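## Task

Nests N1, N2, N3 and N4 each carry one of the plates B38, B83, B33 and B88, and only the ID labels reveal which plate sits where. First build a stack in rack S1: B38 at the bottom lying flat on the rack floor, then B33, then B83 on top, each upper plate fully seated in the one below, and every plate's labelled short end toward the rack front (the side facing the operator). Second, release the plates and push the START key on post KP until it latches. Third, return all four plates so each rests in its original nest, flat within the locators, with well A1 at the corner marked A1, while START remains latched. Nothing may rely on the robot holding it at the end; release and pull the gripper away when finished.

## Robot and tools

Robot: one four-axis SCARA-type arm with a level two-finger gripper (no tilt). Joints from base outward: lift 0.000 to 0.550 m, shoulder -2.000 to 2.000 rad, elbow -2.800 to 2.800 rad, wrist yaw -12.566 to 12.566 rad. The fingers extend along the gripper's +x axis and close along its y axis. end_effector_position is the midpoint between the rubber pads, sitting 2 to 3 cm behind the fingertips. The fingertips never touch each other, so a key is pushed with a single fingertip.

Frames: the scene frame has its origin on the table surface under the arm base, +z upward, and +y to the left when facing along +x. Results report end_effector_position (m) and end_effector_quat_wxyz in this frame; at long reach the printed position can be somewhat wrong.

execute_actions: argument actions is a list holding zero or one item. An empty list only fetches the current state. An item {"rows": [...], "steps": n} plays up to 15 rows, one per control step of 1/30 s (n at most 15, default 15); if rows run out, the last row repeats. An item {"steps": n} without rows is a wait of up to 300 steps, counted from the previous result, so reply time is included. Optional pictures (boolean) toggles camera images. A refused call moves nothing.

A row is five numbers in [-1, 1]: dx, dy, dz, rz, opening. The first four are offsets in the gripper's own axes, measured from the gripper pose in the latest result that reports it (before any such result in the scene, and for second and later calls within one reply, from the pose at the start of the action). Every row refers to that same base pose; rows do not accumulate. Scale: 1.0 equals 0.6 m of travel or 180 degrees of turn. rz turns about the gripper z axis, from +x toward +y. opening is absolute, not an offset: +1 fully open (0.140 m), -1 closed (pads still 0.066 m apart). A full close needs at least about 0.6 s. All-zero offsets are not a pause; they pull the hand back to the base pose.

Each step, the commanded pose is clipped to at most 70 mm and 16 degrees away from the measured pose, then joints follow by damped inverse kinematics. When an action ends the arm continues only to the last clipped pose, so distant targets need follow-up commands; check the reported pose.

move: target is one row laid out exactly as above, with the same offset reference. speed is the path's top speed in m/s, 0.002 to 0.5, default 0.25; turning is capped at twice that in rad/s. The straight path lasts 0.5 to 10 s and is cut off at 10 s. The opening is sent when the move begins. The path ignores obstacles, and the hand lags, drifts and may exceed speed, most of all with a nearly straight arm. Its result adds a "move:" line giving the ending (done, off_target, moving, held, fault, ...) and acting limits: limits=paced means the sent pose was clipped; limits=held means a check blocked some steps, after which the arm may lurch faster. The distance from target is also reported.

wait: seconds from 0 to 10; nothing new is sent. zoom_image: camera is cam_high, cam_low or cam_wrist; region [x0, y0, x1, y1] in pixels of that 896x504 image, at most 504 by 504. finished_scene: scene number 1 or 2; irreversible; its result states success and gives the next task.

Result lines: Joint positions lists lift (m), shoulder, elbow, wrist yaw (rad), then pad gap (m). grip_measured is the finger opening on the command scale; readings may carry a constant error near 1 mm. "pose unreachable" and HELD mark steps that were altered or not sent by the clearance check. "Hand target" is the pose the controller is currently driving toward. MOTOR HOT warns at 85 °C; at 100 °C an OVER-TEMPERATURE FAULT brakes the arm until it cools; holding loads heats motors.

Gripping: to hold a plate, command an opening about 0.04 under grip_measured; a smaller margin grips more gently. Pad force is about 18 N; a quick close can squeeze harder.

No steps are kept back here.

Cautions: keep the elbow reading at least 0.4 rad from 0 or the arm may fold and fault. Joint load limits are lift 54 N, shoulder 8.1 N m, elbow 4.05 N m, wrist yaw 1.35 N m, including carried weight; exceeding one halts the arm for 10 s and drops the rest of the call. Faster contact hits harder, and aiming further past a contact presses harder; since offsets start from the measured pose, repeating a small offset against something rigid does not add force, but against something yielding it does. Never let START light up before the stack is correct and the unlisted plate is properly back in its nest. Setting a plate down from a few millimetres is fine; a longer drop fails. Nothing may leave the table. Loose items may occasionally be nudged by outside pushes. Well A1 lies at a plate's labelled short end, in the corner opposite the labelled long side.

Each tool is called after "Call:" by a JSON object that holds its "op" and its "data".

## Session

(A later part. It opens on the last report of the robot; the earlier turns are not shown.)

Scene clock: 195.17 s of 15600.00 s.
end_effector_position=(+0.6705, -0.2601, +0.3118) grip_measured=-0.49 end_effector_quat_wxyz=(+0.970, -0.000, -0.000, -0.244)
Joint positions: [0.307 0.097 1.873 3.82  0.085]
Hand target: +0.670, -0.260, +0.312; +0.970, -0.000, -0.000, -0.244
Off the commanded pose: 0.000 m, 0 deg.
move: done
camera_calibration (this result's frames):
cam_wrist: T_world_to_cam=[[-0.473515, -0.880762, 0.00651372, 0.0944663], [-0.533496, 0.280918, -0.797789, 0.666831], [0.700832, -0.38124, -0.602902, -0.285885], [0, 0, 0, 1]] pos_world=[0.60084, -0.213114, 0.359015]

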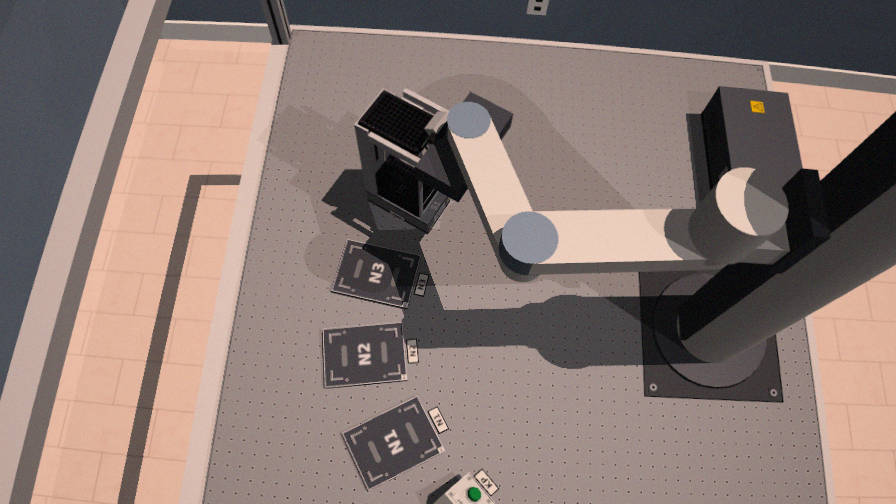

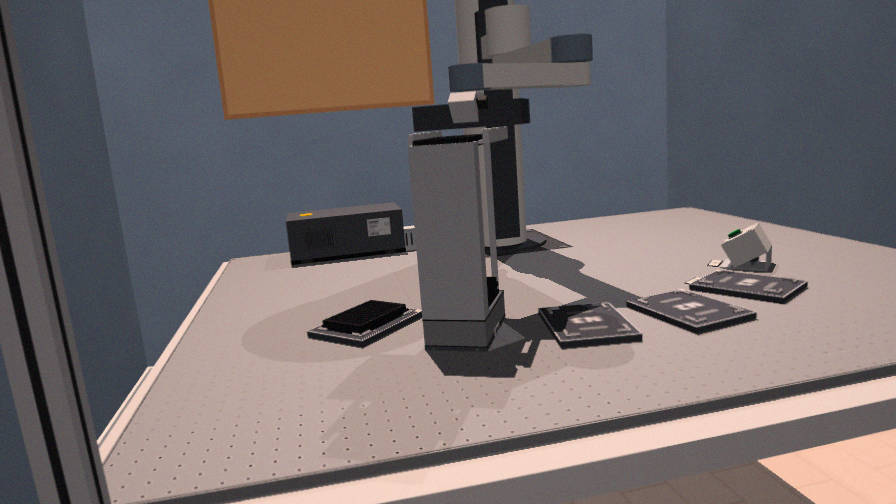

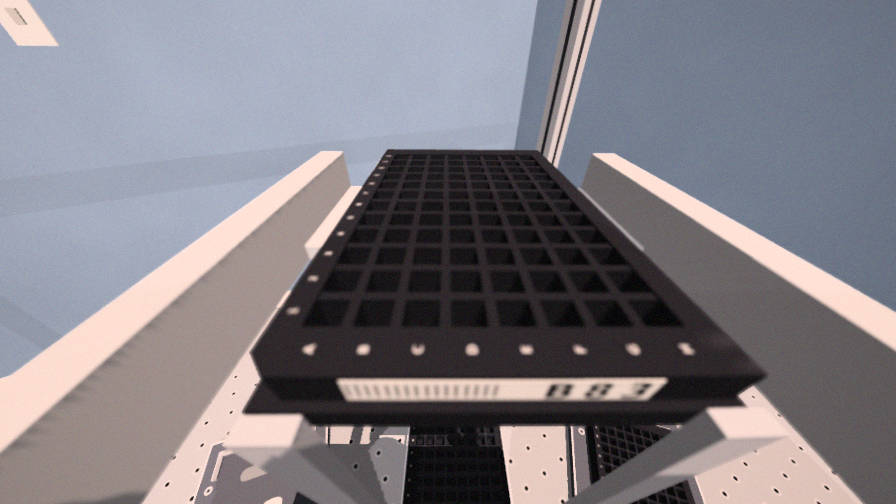

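Call:
{"op": "execute_actions", "data": {"actions": [], "pictures": false}}

Call:
{"op": "move", "data": {"target": [0,0,-0.352,0,-0.55], "speed": 0.15}}

Call:
{"op": "move", "data": {"target": [0,0,-0.0095,0,-0.55], "speed": 0.008}}

Call:
{"op": "move", "data": {"target": [0,0,0,0,0.3]}}

Call:
{"op": "move", "data": {"target": [-0.25,0,0,0,0.3]}}

Scene clock: 206.73 s of 15600.00 s.
end_effector_position=(+0.6705, -0.2601, +0.3118) grip_measured=-0.49 end_effector_quat_wxyz=(+0.970, -0.000, -0.000, -0.244)
Joint positions: [0.307 0.097 1.873 3.82  0.085]
Hand target: +0.670, -0.260, +0.312; +0.970, -0.000, -0.000, -0.244
Off the commanded pose: 0.000 m, 0 deg.
Steps of this call (steps 1 to 90: nothing new was sent; then 8.57 s passed at rest). Readings (end_effector_position):
1: (+0.6705, -0.2601, +0.3118)
2: (+0.6705, -0.2601, +0.3118)
4: (+0.6705, -0.2601, +0.3118)
8: (+0.6705, -0.2601, +0.3118)
90: the state above

Scene clock: 208.50 s of 15600.00 s.
end_effector_position=(+0.6705, -0.2600, +0.1005) grip_measured=-0.49 end_effector_quat_wxyz=(+0.970, -0.000, -0.000, -0.243)
Joint positions: [0.096 0.097 1.874 3.821 0.085]
Hand target: +0.670, -0.260, +0.101; +0.970, -0.000, -0.000, -0.244
Off the commanded pose: 0.000 m, 0 deg.
move: done
camera_calibration (this result's frames):
cam_wrist: T_world_to_cam=[[-0.473169, -0.880948, 0.00651372, 0.0956471], [-0.533607, 0.280709, -0.797789, 0.4983], [0.700982, -0.380965, -0.602902, -0.413321], [0, 0, 0, 1]] pos_world=[0.600883, -0.213077, 0.147723]

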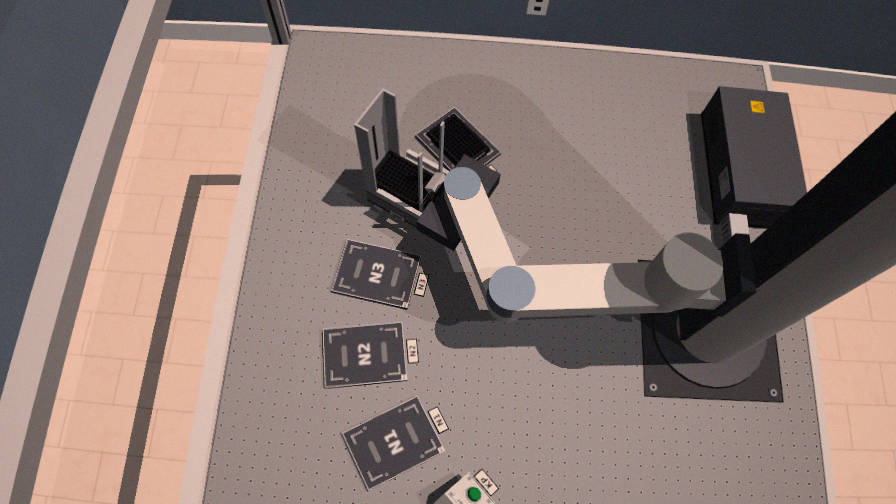

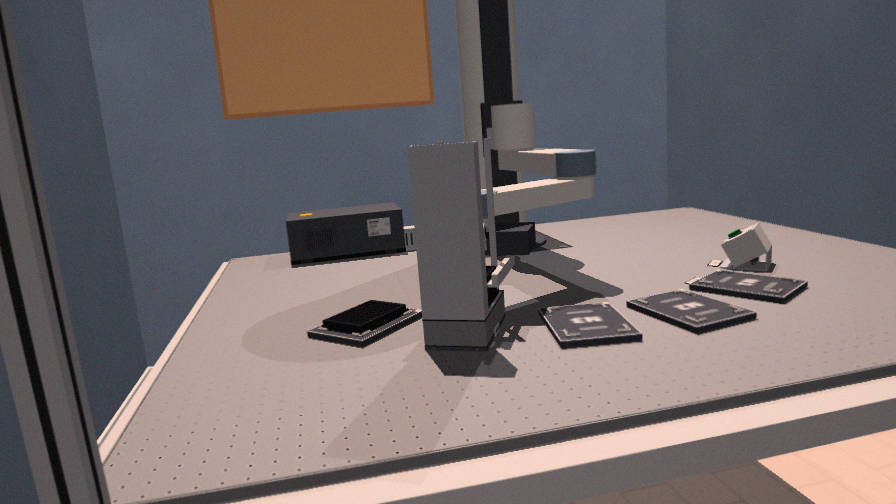

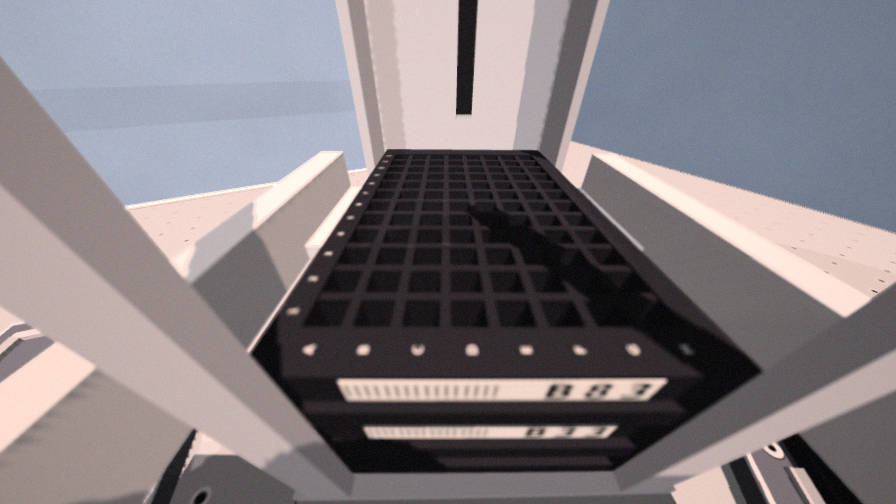

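Scene clock: 209.43 s of 15600.00 s.
end_effector_position=(+0.6705, -0.2600, +0.0949) grip_measured=-0.49 end_effector_quat_wxyz=(+0.970, -0.000, -0.000, -0.243)
Joint positions: [0.09  0.097 1.874 3.821 0.085]
Hand target: +0.671, -0.260, +0.095; +0.970, -0.000, -0.000, -0.243
Off the commanded pose: 0.000 m, 0 deg.
move: done
camera_calibration (this result's frames):
cam_wrist: T_world_to_cam=[[-0.473048, -0.881013, 0.00651372, 0.0956112], [-0.533645, 0.280635, -0.797789, 0.493817], [0.701034, -0.380868, -0.602902, -0.41673], [0, 0, 0, 1]] pos_world=[0.600894, -0.213067, 0.142091]

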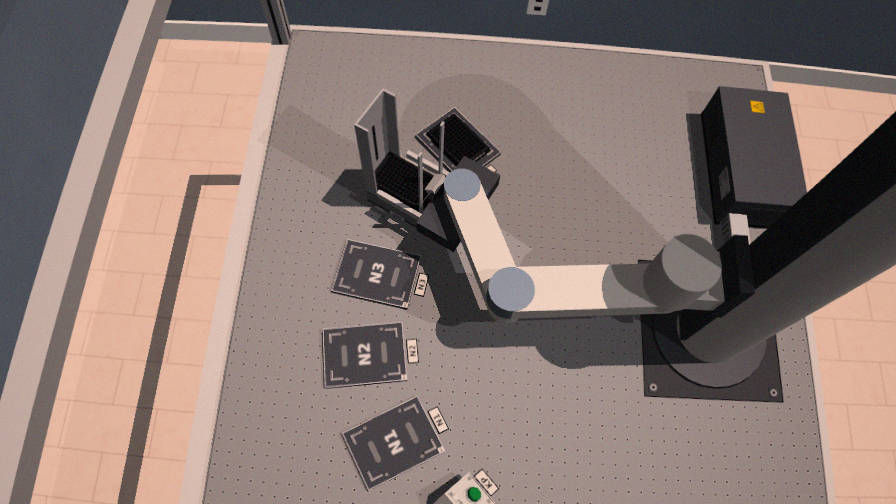

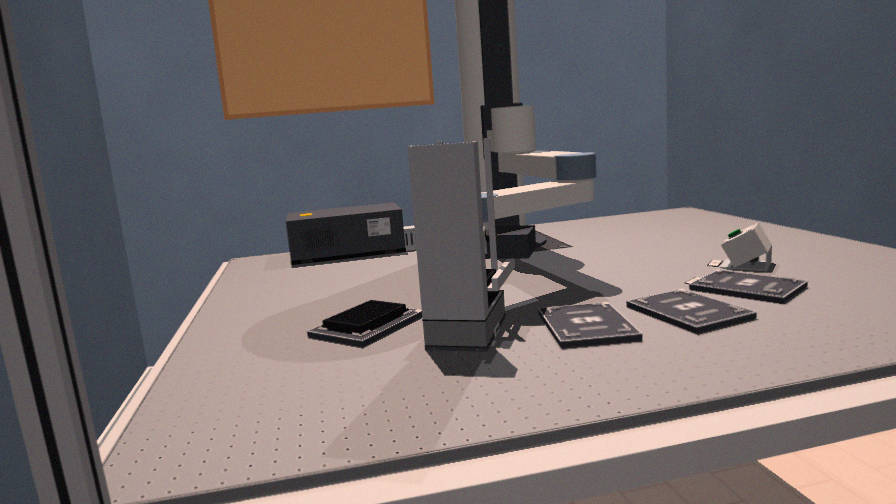

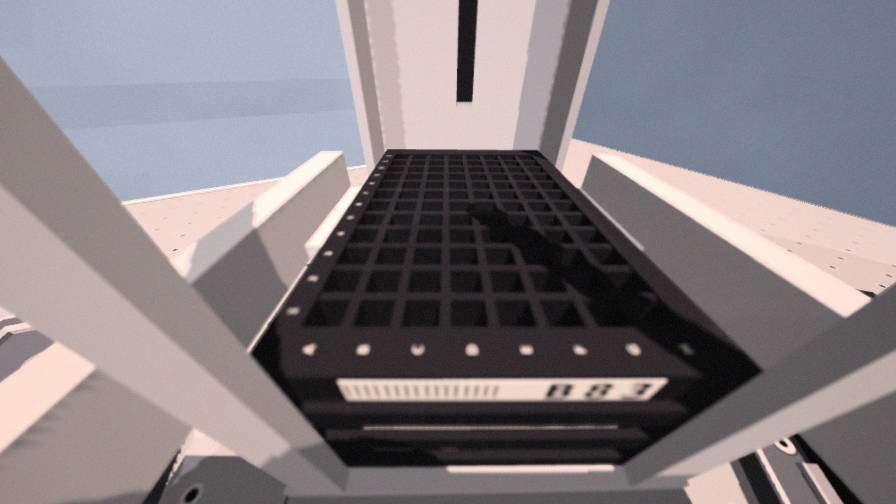

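Scene clock: 209.93 s of 15600.00 s.
end_effector_position=(+0.6705, -0.2600, +0.0949) grip_measured=+0.30 end_effector_quat_wxyz=(+0.970, -0.000, -0.000, -0.243)
Joint positions: [0.09  0.097 1.874 3.821 0.114]
Hand target: +0.671, -0.260, +0.095; +0.970, -0.000, -0.000, -0.243
Off the commanded pose: 0.000 m, 0 deg.
move: done
camera_calibration (this result's frames):
cam_wrist: T_world_to_cam=[[-0.473048, -0.881013, 0.00651372, 0.0956109], [-0.533645, 0.280635, -0.797789, 0.493817], [0.701034, -0.380868, -0.602902, -0.41673], [0, 0, 0, 1]] pos_world=[0.600894, -0.213067, 0.142091]

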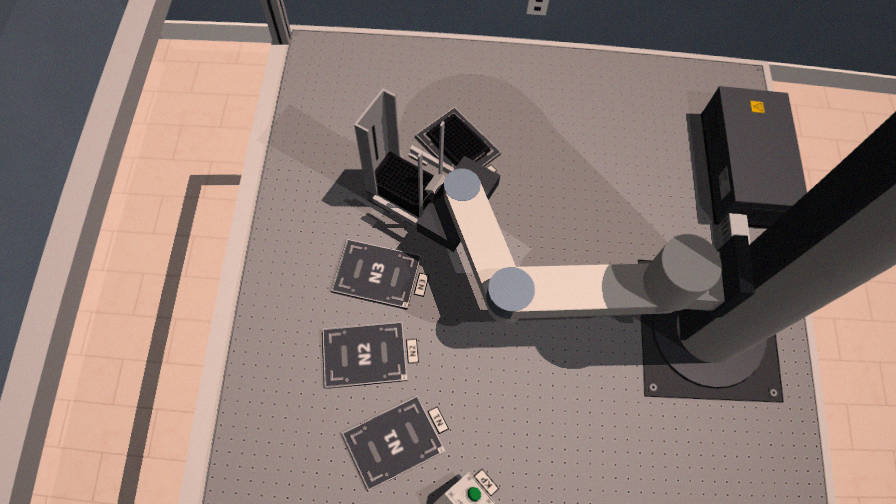

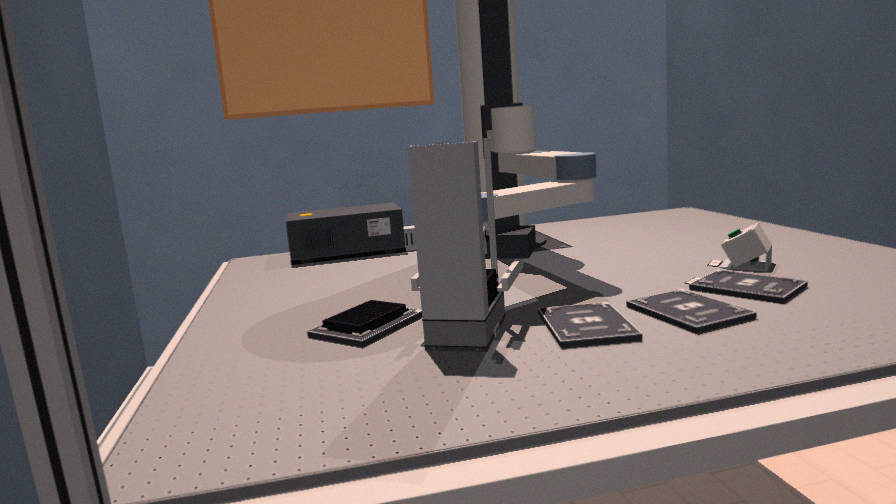

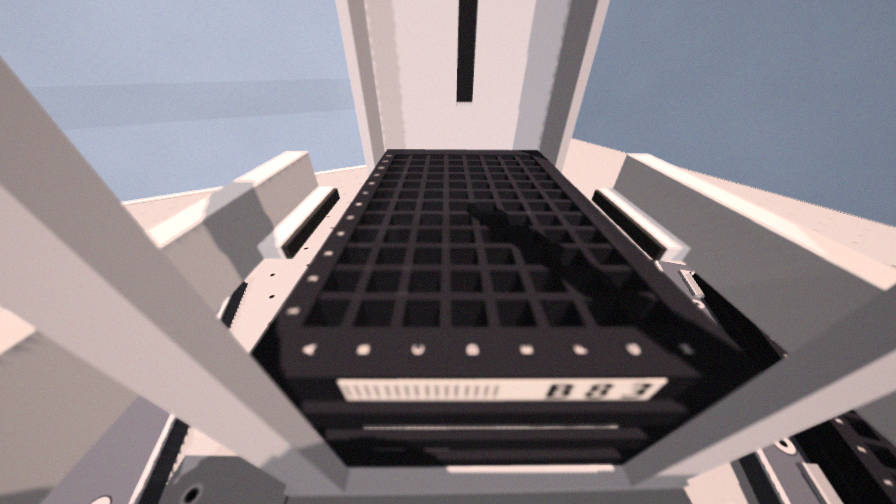

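Scene clock: 210.93 s of 15600.00 s.
end_effector_position=(+0.5383, -0.1892, +0.0949) grip_measured=+0.30 end_effector_quat_wxyz=(+0.970, -0.000, -0.000, -0.243)
Joint positions: [0.09  0.429 1.08  4.282 0.114]
Hand target: +0.538, -0.189, +0.095; +0.970, -0.000, -0.000, -0.243
Off the commanded pose: 0.000 m, 0 deg.
move: done
camera_calibration (this result's frames):
cam_wrist: T_world_to_cam=[[-0.473189, -0.880937, 0.00651372, 0.0955076], [-0.5336, 0.28072, -0.797789, 0.403347], [0.700973, -0.38098, -0.602902, -0.297047], [0, 0, 0, 1]] pos_world=[0.468641, -0.14226, 0.142074]

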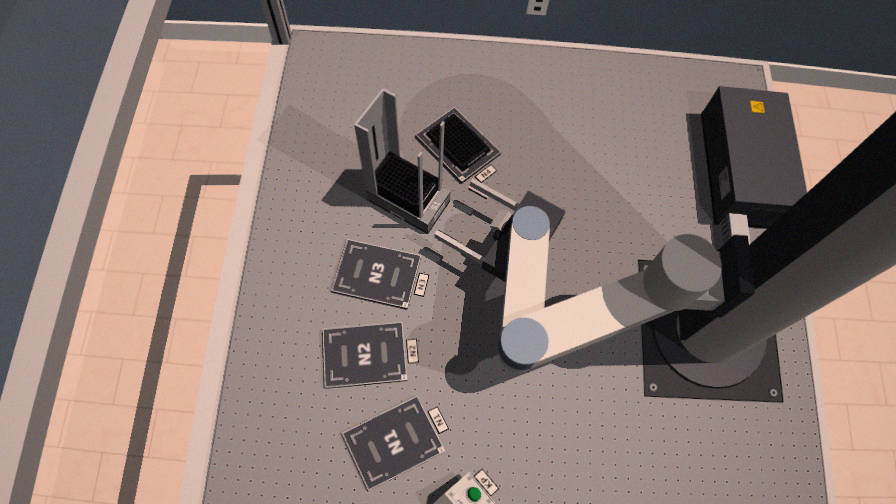

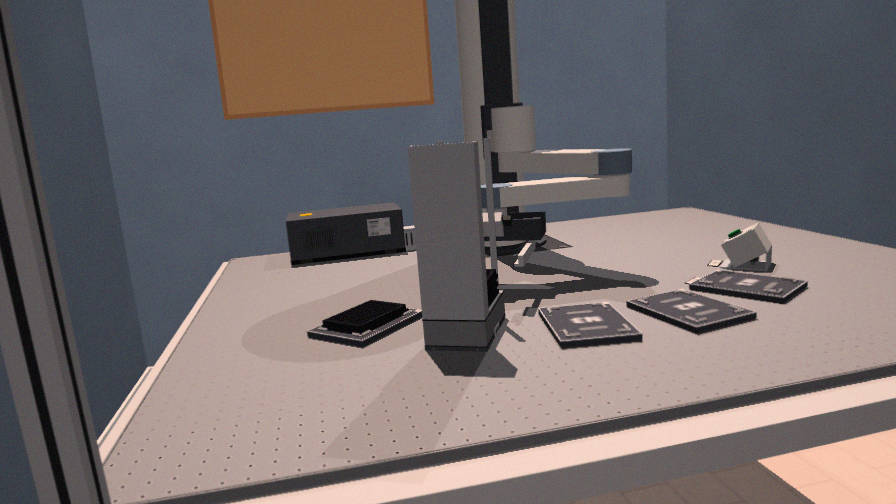

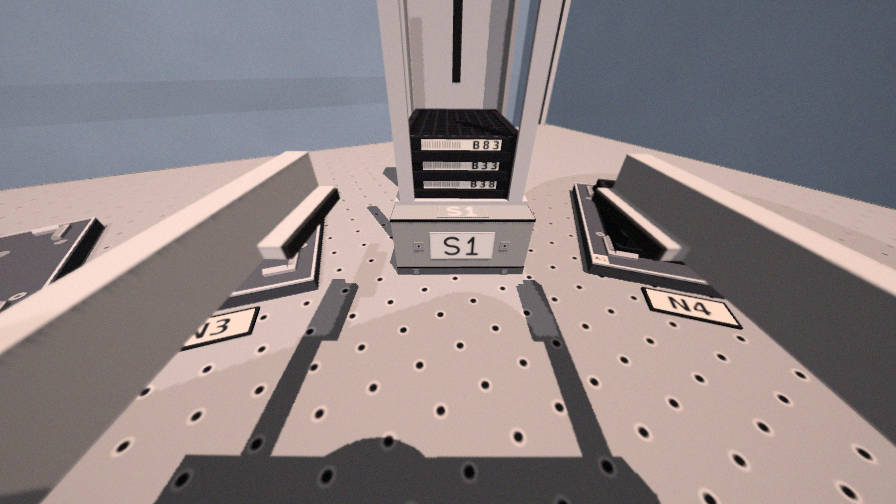

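Call:
{"op": "move", "data": {"target": [-0.462,0.62,0.12,0.434,-1], "speed": 0.4}}

Scene clock: 219.13 s of 15600.00 s.
end_effector_position=(+0.4695, +0.2698, +0.1669) grip_measured=-1.00 end_effector_quat_wxyz=(+0.906, -0.000, -0.000, +0.422)
Joint positions: [0.162 1.588 1.042 4.525 0.066]
Hand target: +0.470, +0.270, +0.167; +0.907, -0.000, -0.000, +0.422
Off the commanded pose: 0.000 m, 0 deg.
After step 90, 3.10 s passed at rest.
move: done
camera_calibration (this result's frames):
cam_wrist: T_world_to_cam=[[0.765013, -0.643982, 0.00651372, -0.17841], [-0.384299, -0.464594, -0.797789, 0.426221], [0.516788, 0.607816, -0.602902, -0.21081], [0, 0, 0, 1]] pos_world=[0.409227, 0.21126, 0.214099]

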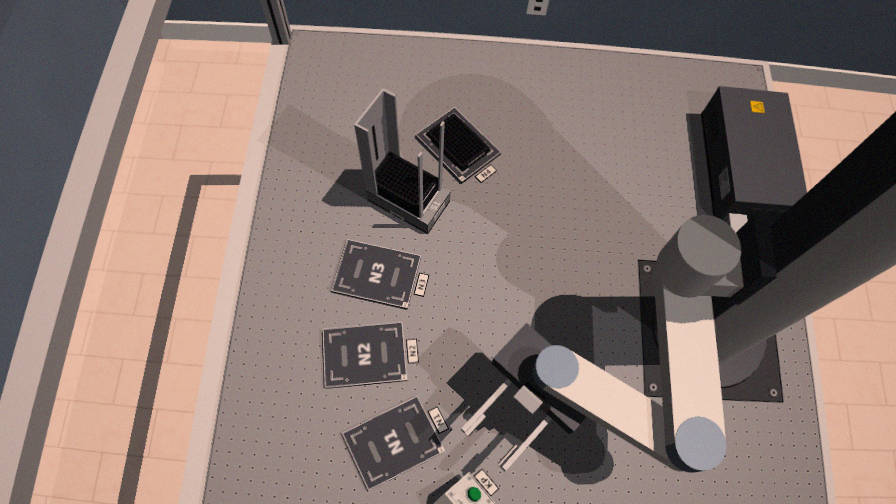

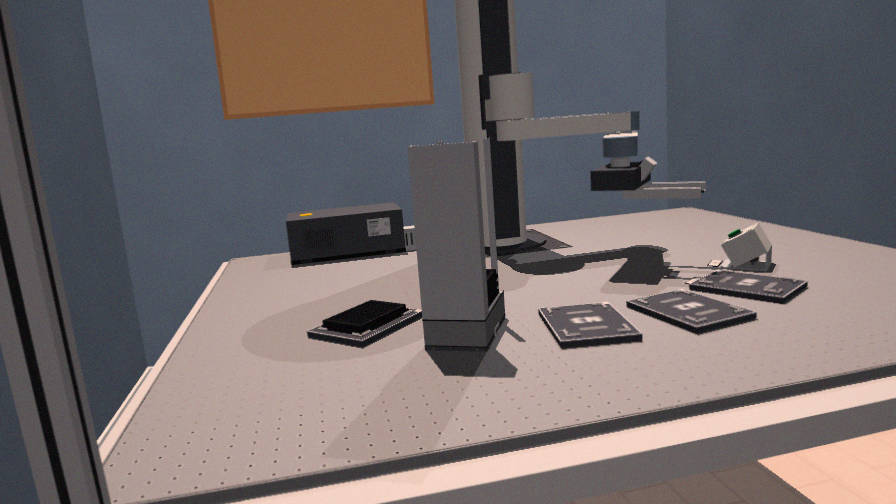

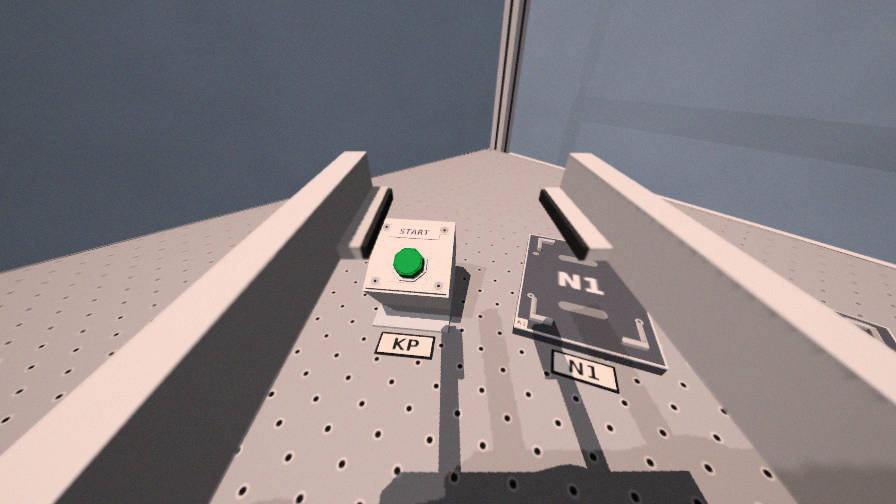

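Call:
{"op": "move", "data": {"target": [0,0,-0.13,0,-1]}}

Scene clock: 234.50 s of 15600.00 s.
end_effector_position=(+0.4695, +0.2698, +0.0888) grip_measured=-1.00 end_effector_quat_wxyz=(+0.906, -0.000, -0.000, +0.422)
Joint positions: [0.084 1.588 1.042 4.525 0.066]
Hand target: +0.469, +0.270, +0.089; +0.906, -0.000, -0.000, +0.422
Off the commanded pose: 0.000 m, 0 deg.
After step 90, 11.60 s passed at rest.
move: done
camera_calibration (this result's frames):
cam_wrist: T_world_to_cam=[[0.764964, -0.64404, 0.00651372, -0.177882], [-0.384334, -0.464565, -0.797789, 0.363943], [0.516834, 0.607776, -0.602902, -0.257881], [0, 0, 0, 1]] pos_world=[0.40923, 0.211246, 0.136032]

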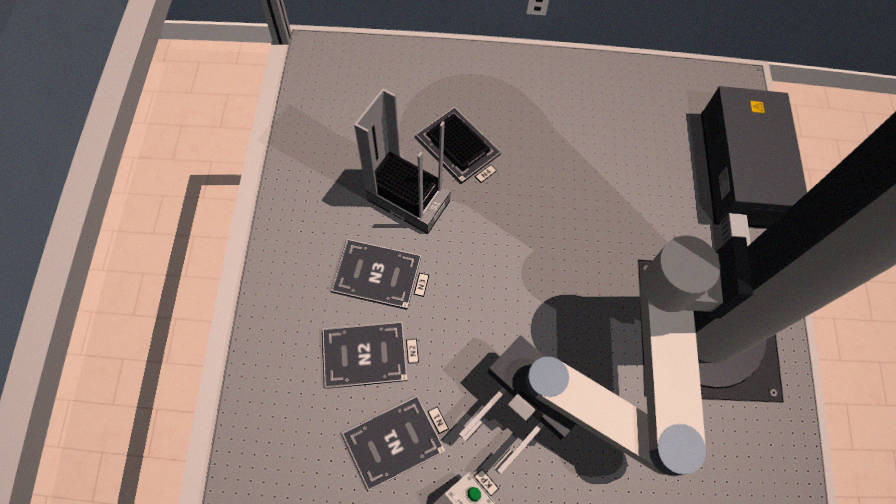

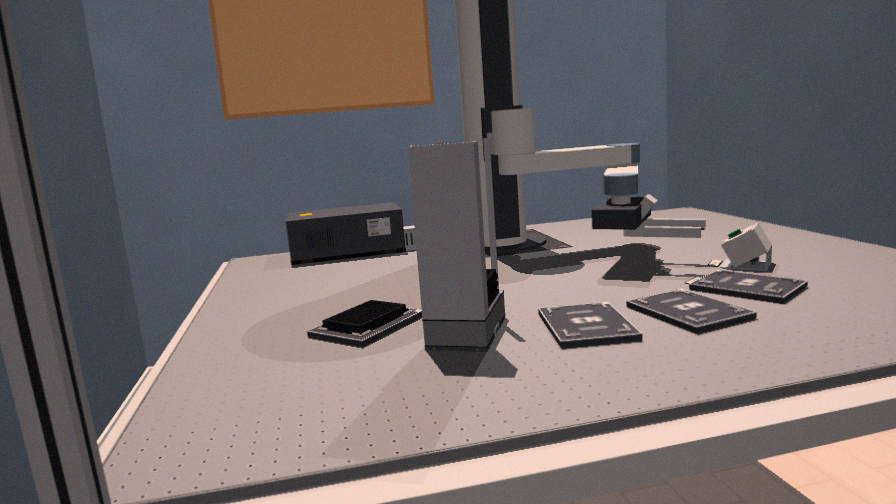

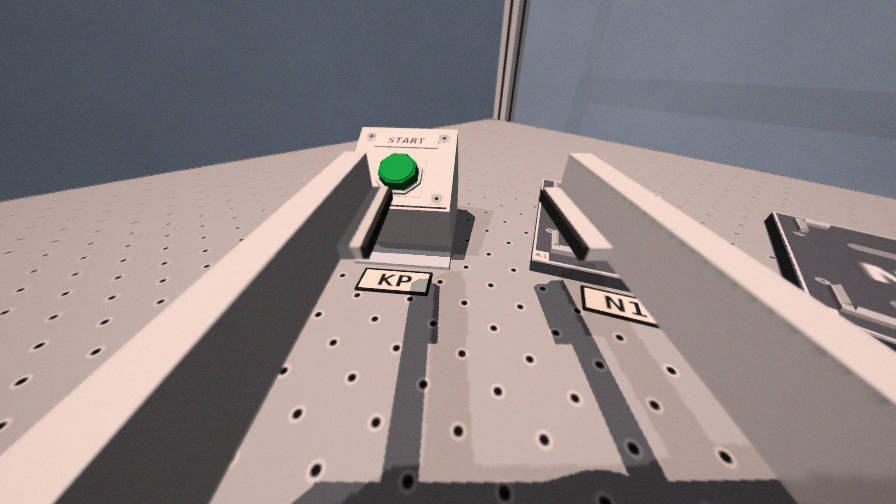

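Call:
{"op": "move", "data": {"target": [0.09,-0.004,0.02,0,-1], "speed": 0.1}}

Call:
{"op": "move", "data": {"target": [0,0,-0.025,0,-1], "speed": 0.015}}

Scene clock: 240.63 s of 15600.00 s.
end_effector_position=(+0.5060, +0.3097, +0.1008) grip_measured=-1.00 end_effector_quat_wxyz=(+0.906, -0.000, -0.000, +0.423)
Joint positions: [0.096 1.522 1.292 4.342 0.066]
Hand target: +0.506, +0.310, +0.101; +0.906, -0.000, -0.000, +0.422
Off the commanded pose: 0.000 m, 0 deg.
After step 90, 2.30 s passed at rest.
move: done
camera_calibration (this result's frames):
cam_wrist: T_world_to_cam=[[0.765248, -0.643703, 0.00651372, -0.18043], [-0.384129, -0.464734, -0.797789, 0.406049], [0.516566, 0.608004, -0.602902, -0.293687], [0, 0, 0, 1]] pos_world=[0.445757, 0.251124, 0.148052]

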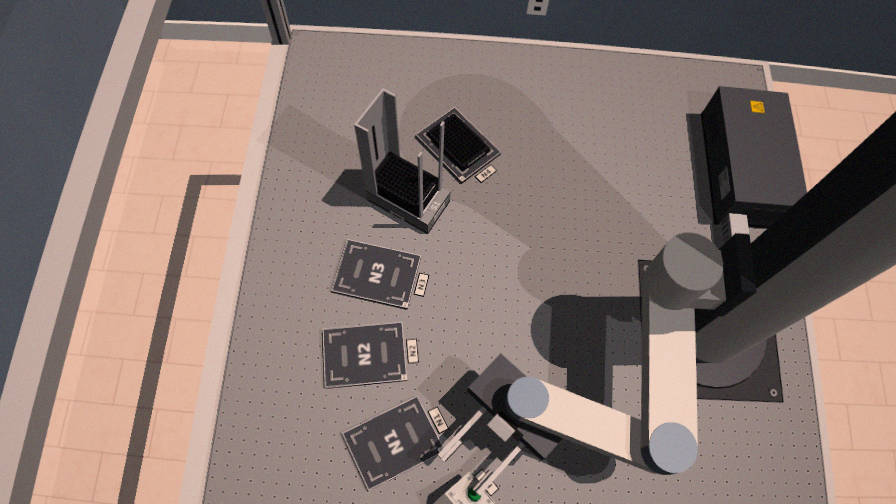

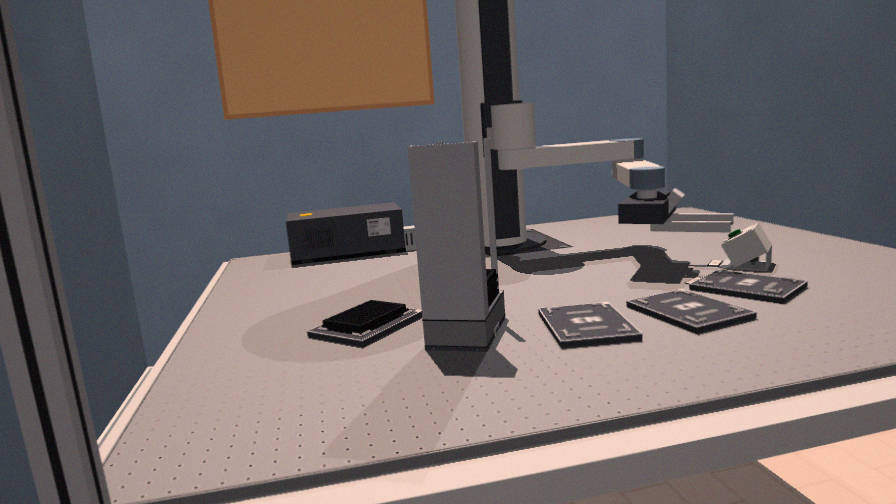

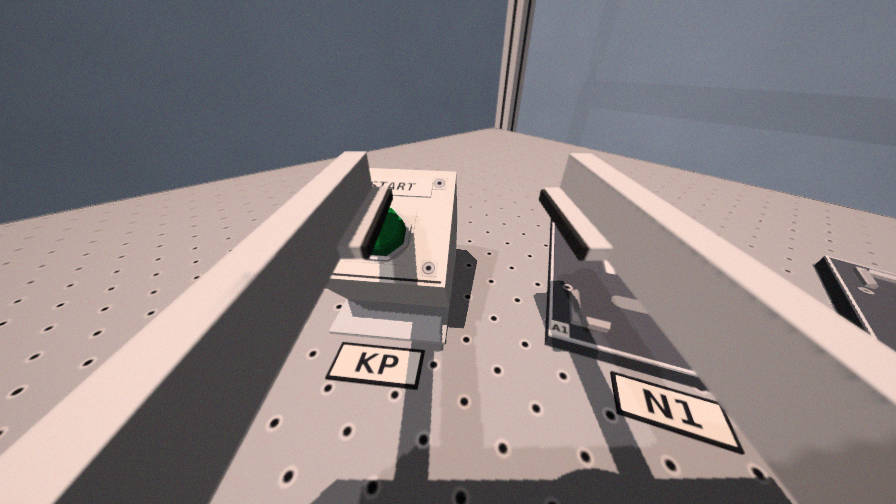

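Scene clock: 241.87 s of 15600.00 s.
end_effector_position=(+0.5060, +0.3097, +0.0858) grip_measured=-1.00 end_effector_quat_wxyz=(+0.906, -0.000, -0.000, +0.423)
Joint positions: [0.081 1.522 1.292 4.342 0.066]
Hand target: +0.506, +0.310, +0.086; +0.906, -0.000, -0.000, +0.423
Off the commanded pose: 0.000 m, 0 deg.
move: done
camera_calibration (this result's frames):
cam_wrist: T_world_to_cam=[[0.76525, -0.643701, 0.00651372, -0.180333], [-0.384128, -0.464735, -0.797789, 0.394071], [0.516564, 0.608005, -0.602902, -0.302739], [0, 0, 0, 1]] pos_world=[0.445757, 0.251125, 0.133038]

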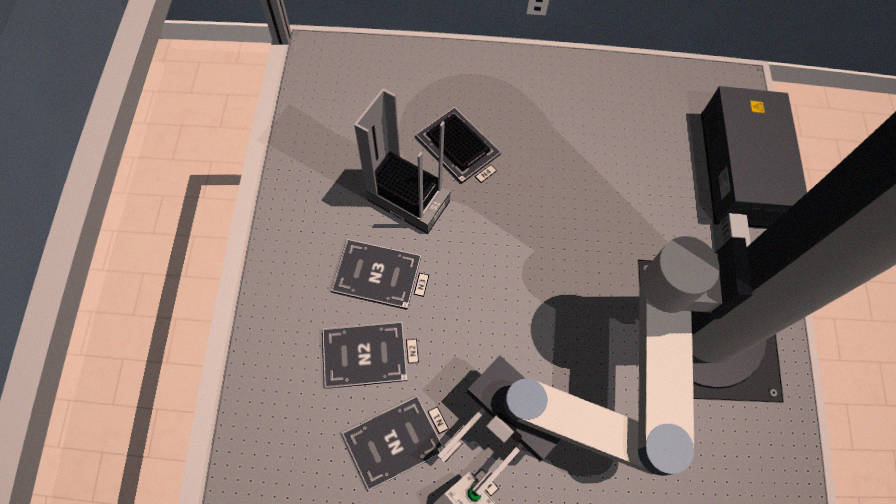

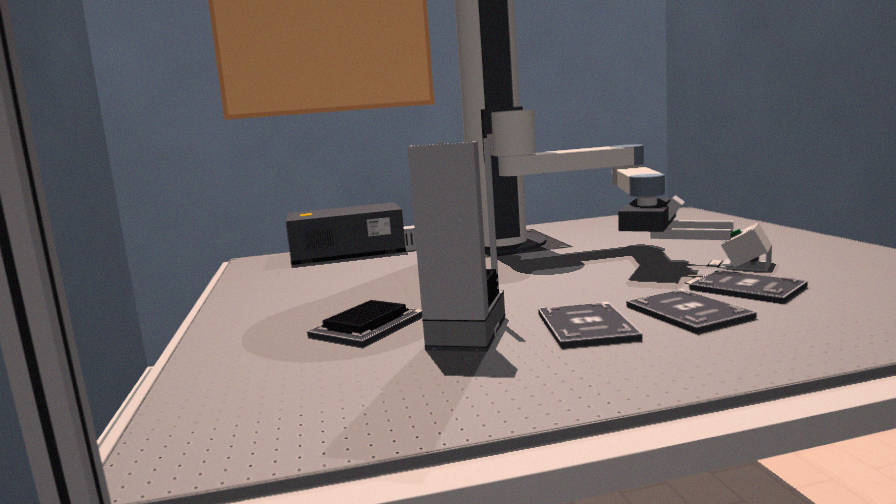

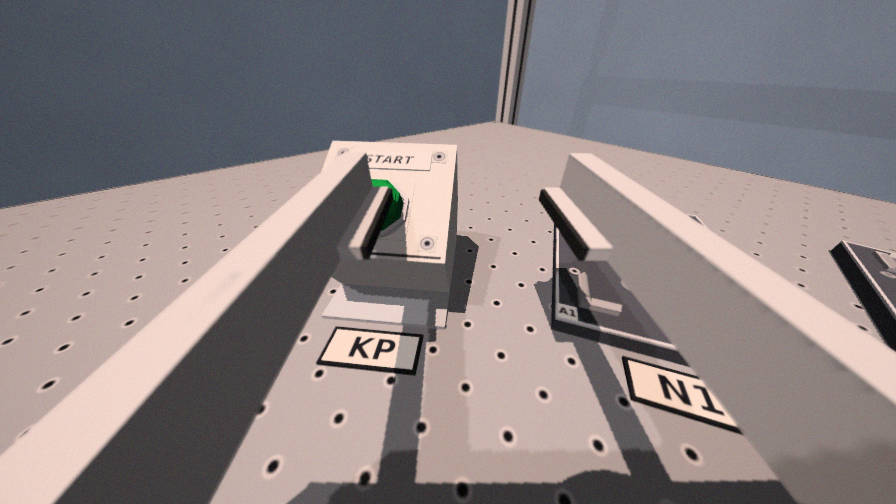

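Call:
{"op": "move", "data": {"target": [0.004,0,-0.008,0,-1], "speed": 0.008}}

Scene clock: 245.27 s of 15600.00 s.
end_effector_position=(+0.5075, +0.3114, +0.0812) grip_measured=-1.00 end_effector_quat_wxyz=(+0.906, -0.000, -0.000, +0.422)
Joint positions: [0.076 1.519 1.304 4.333 0.066]
Hand target: +0.508, +0.312, +0.081; +0.906, -0.000, -0.000, +0.423
Off the commanded pose: 0.000 m, 0 deg.
move: done
camera_calibration (this result's frames):
cam_wrist: T_world_to_cam=[[0.765053, -0.643934, 0.00651372, -0.180171], [-0.38427, -0.464618, -0.797789, 0.391831], [0.51675, 0.607848, -0.602902, -0.307449], [0, 0, 0, 1]] pos_world=[0.447284, 0.252915, 0.128411]

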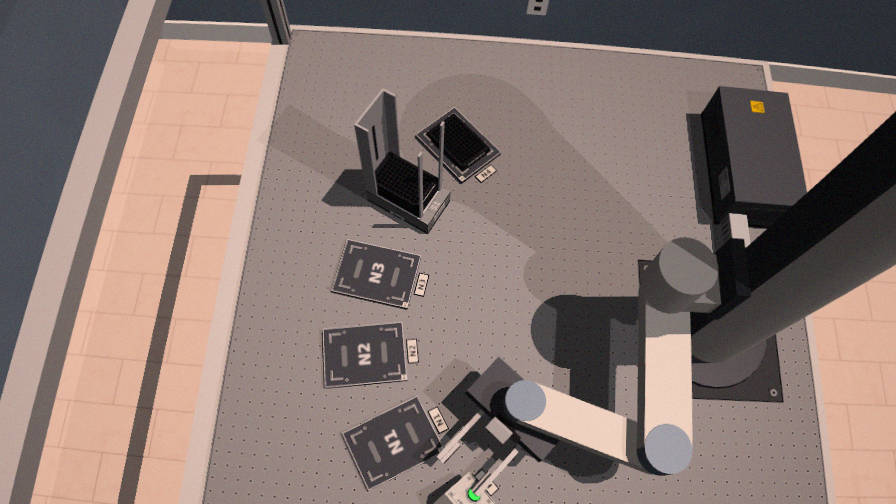

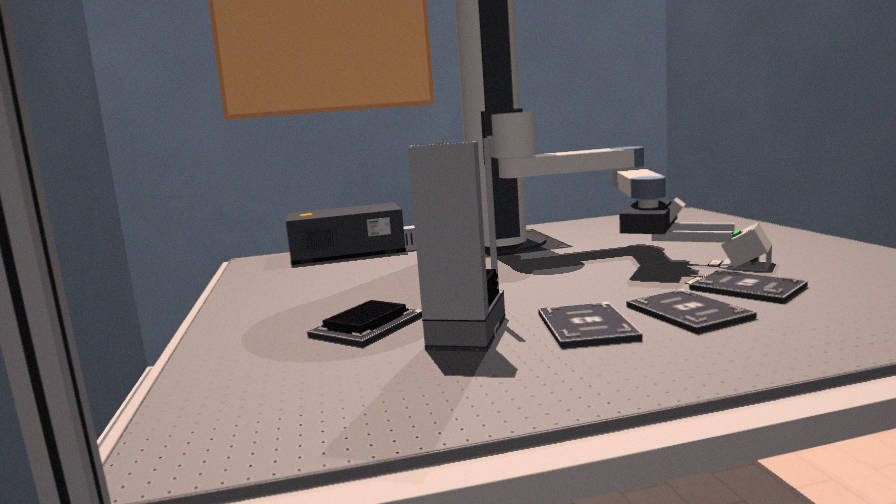

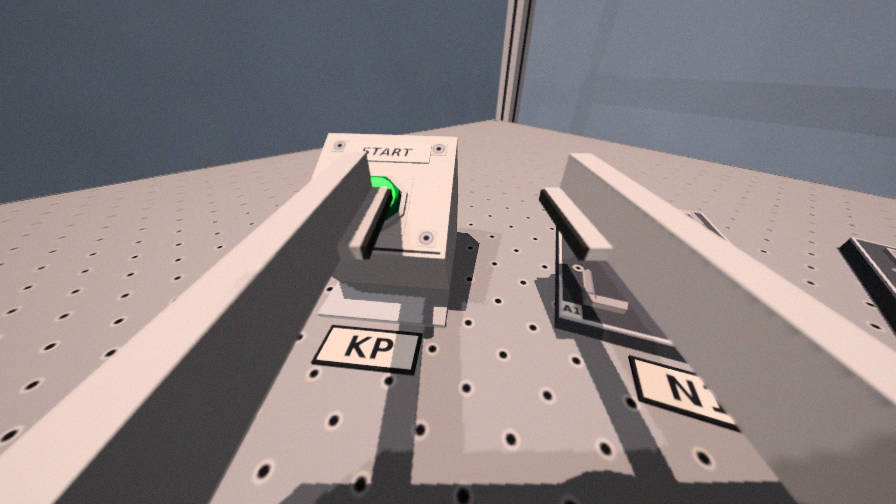

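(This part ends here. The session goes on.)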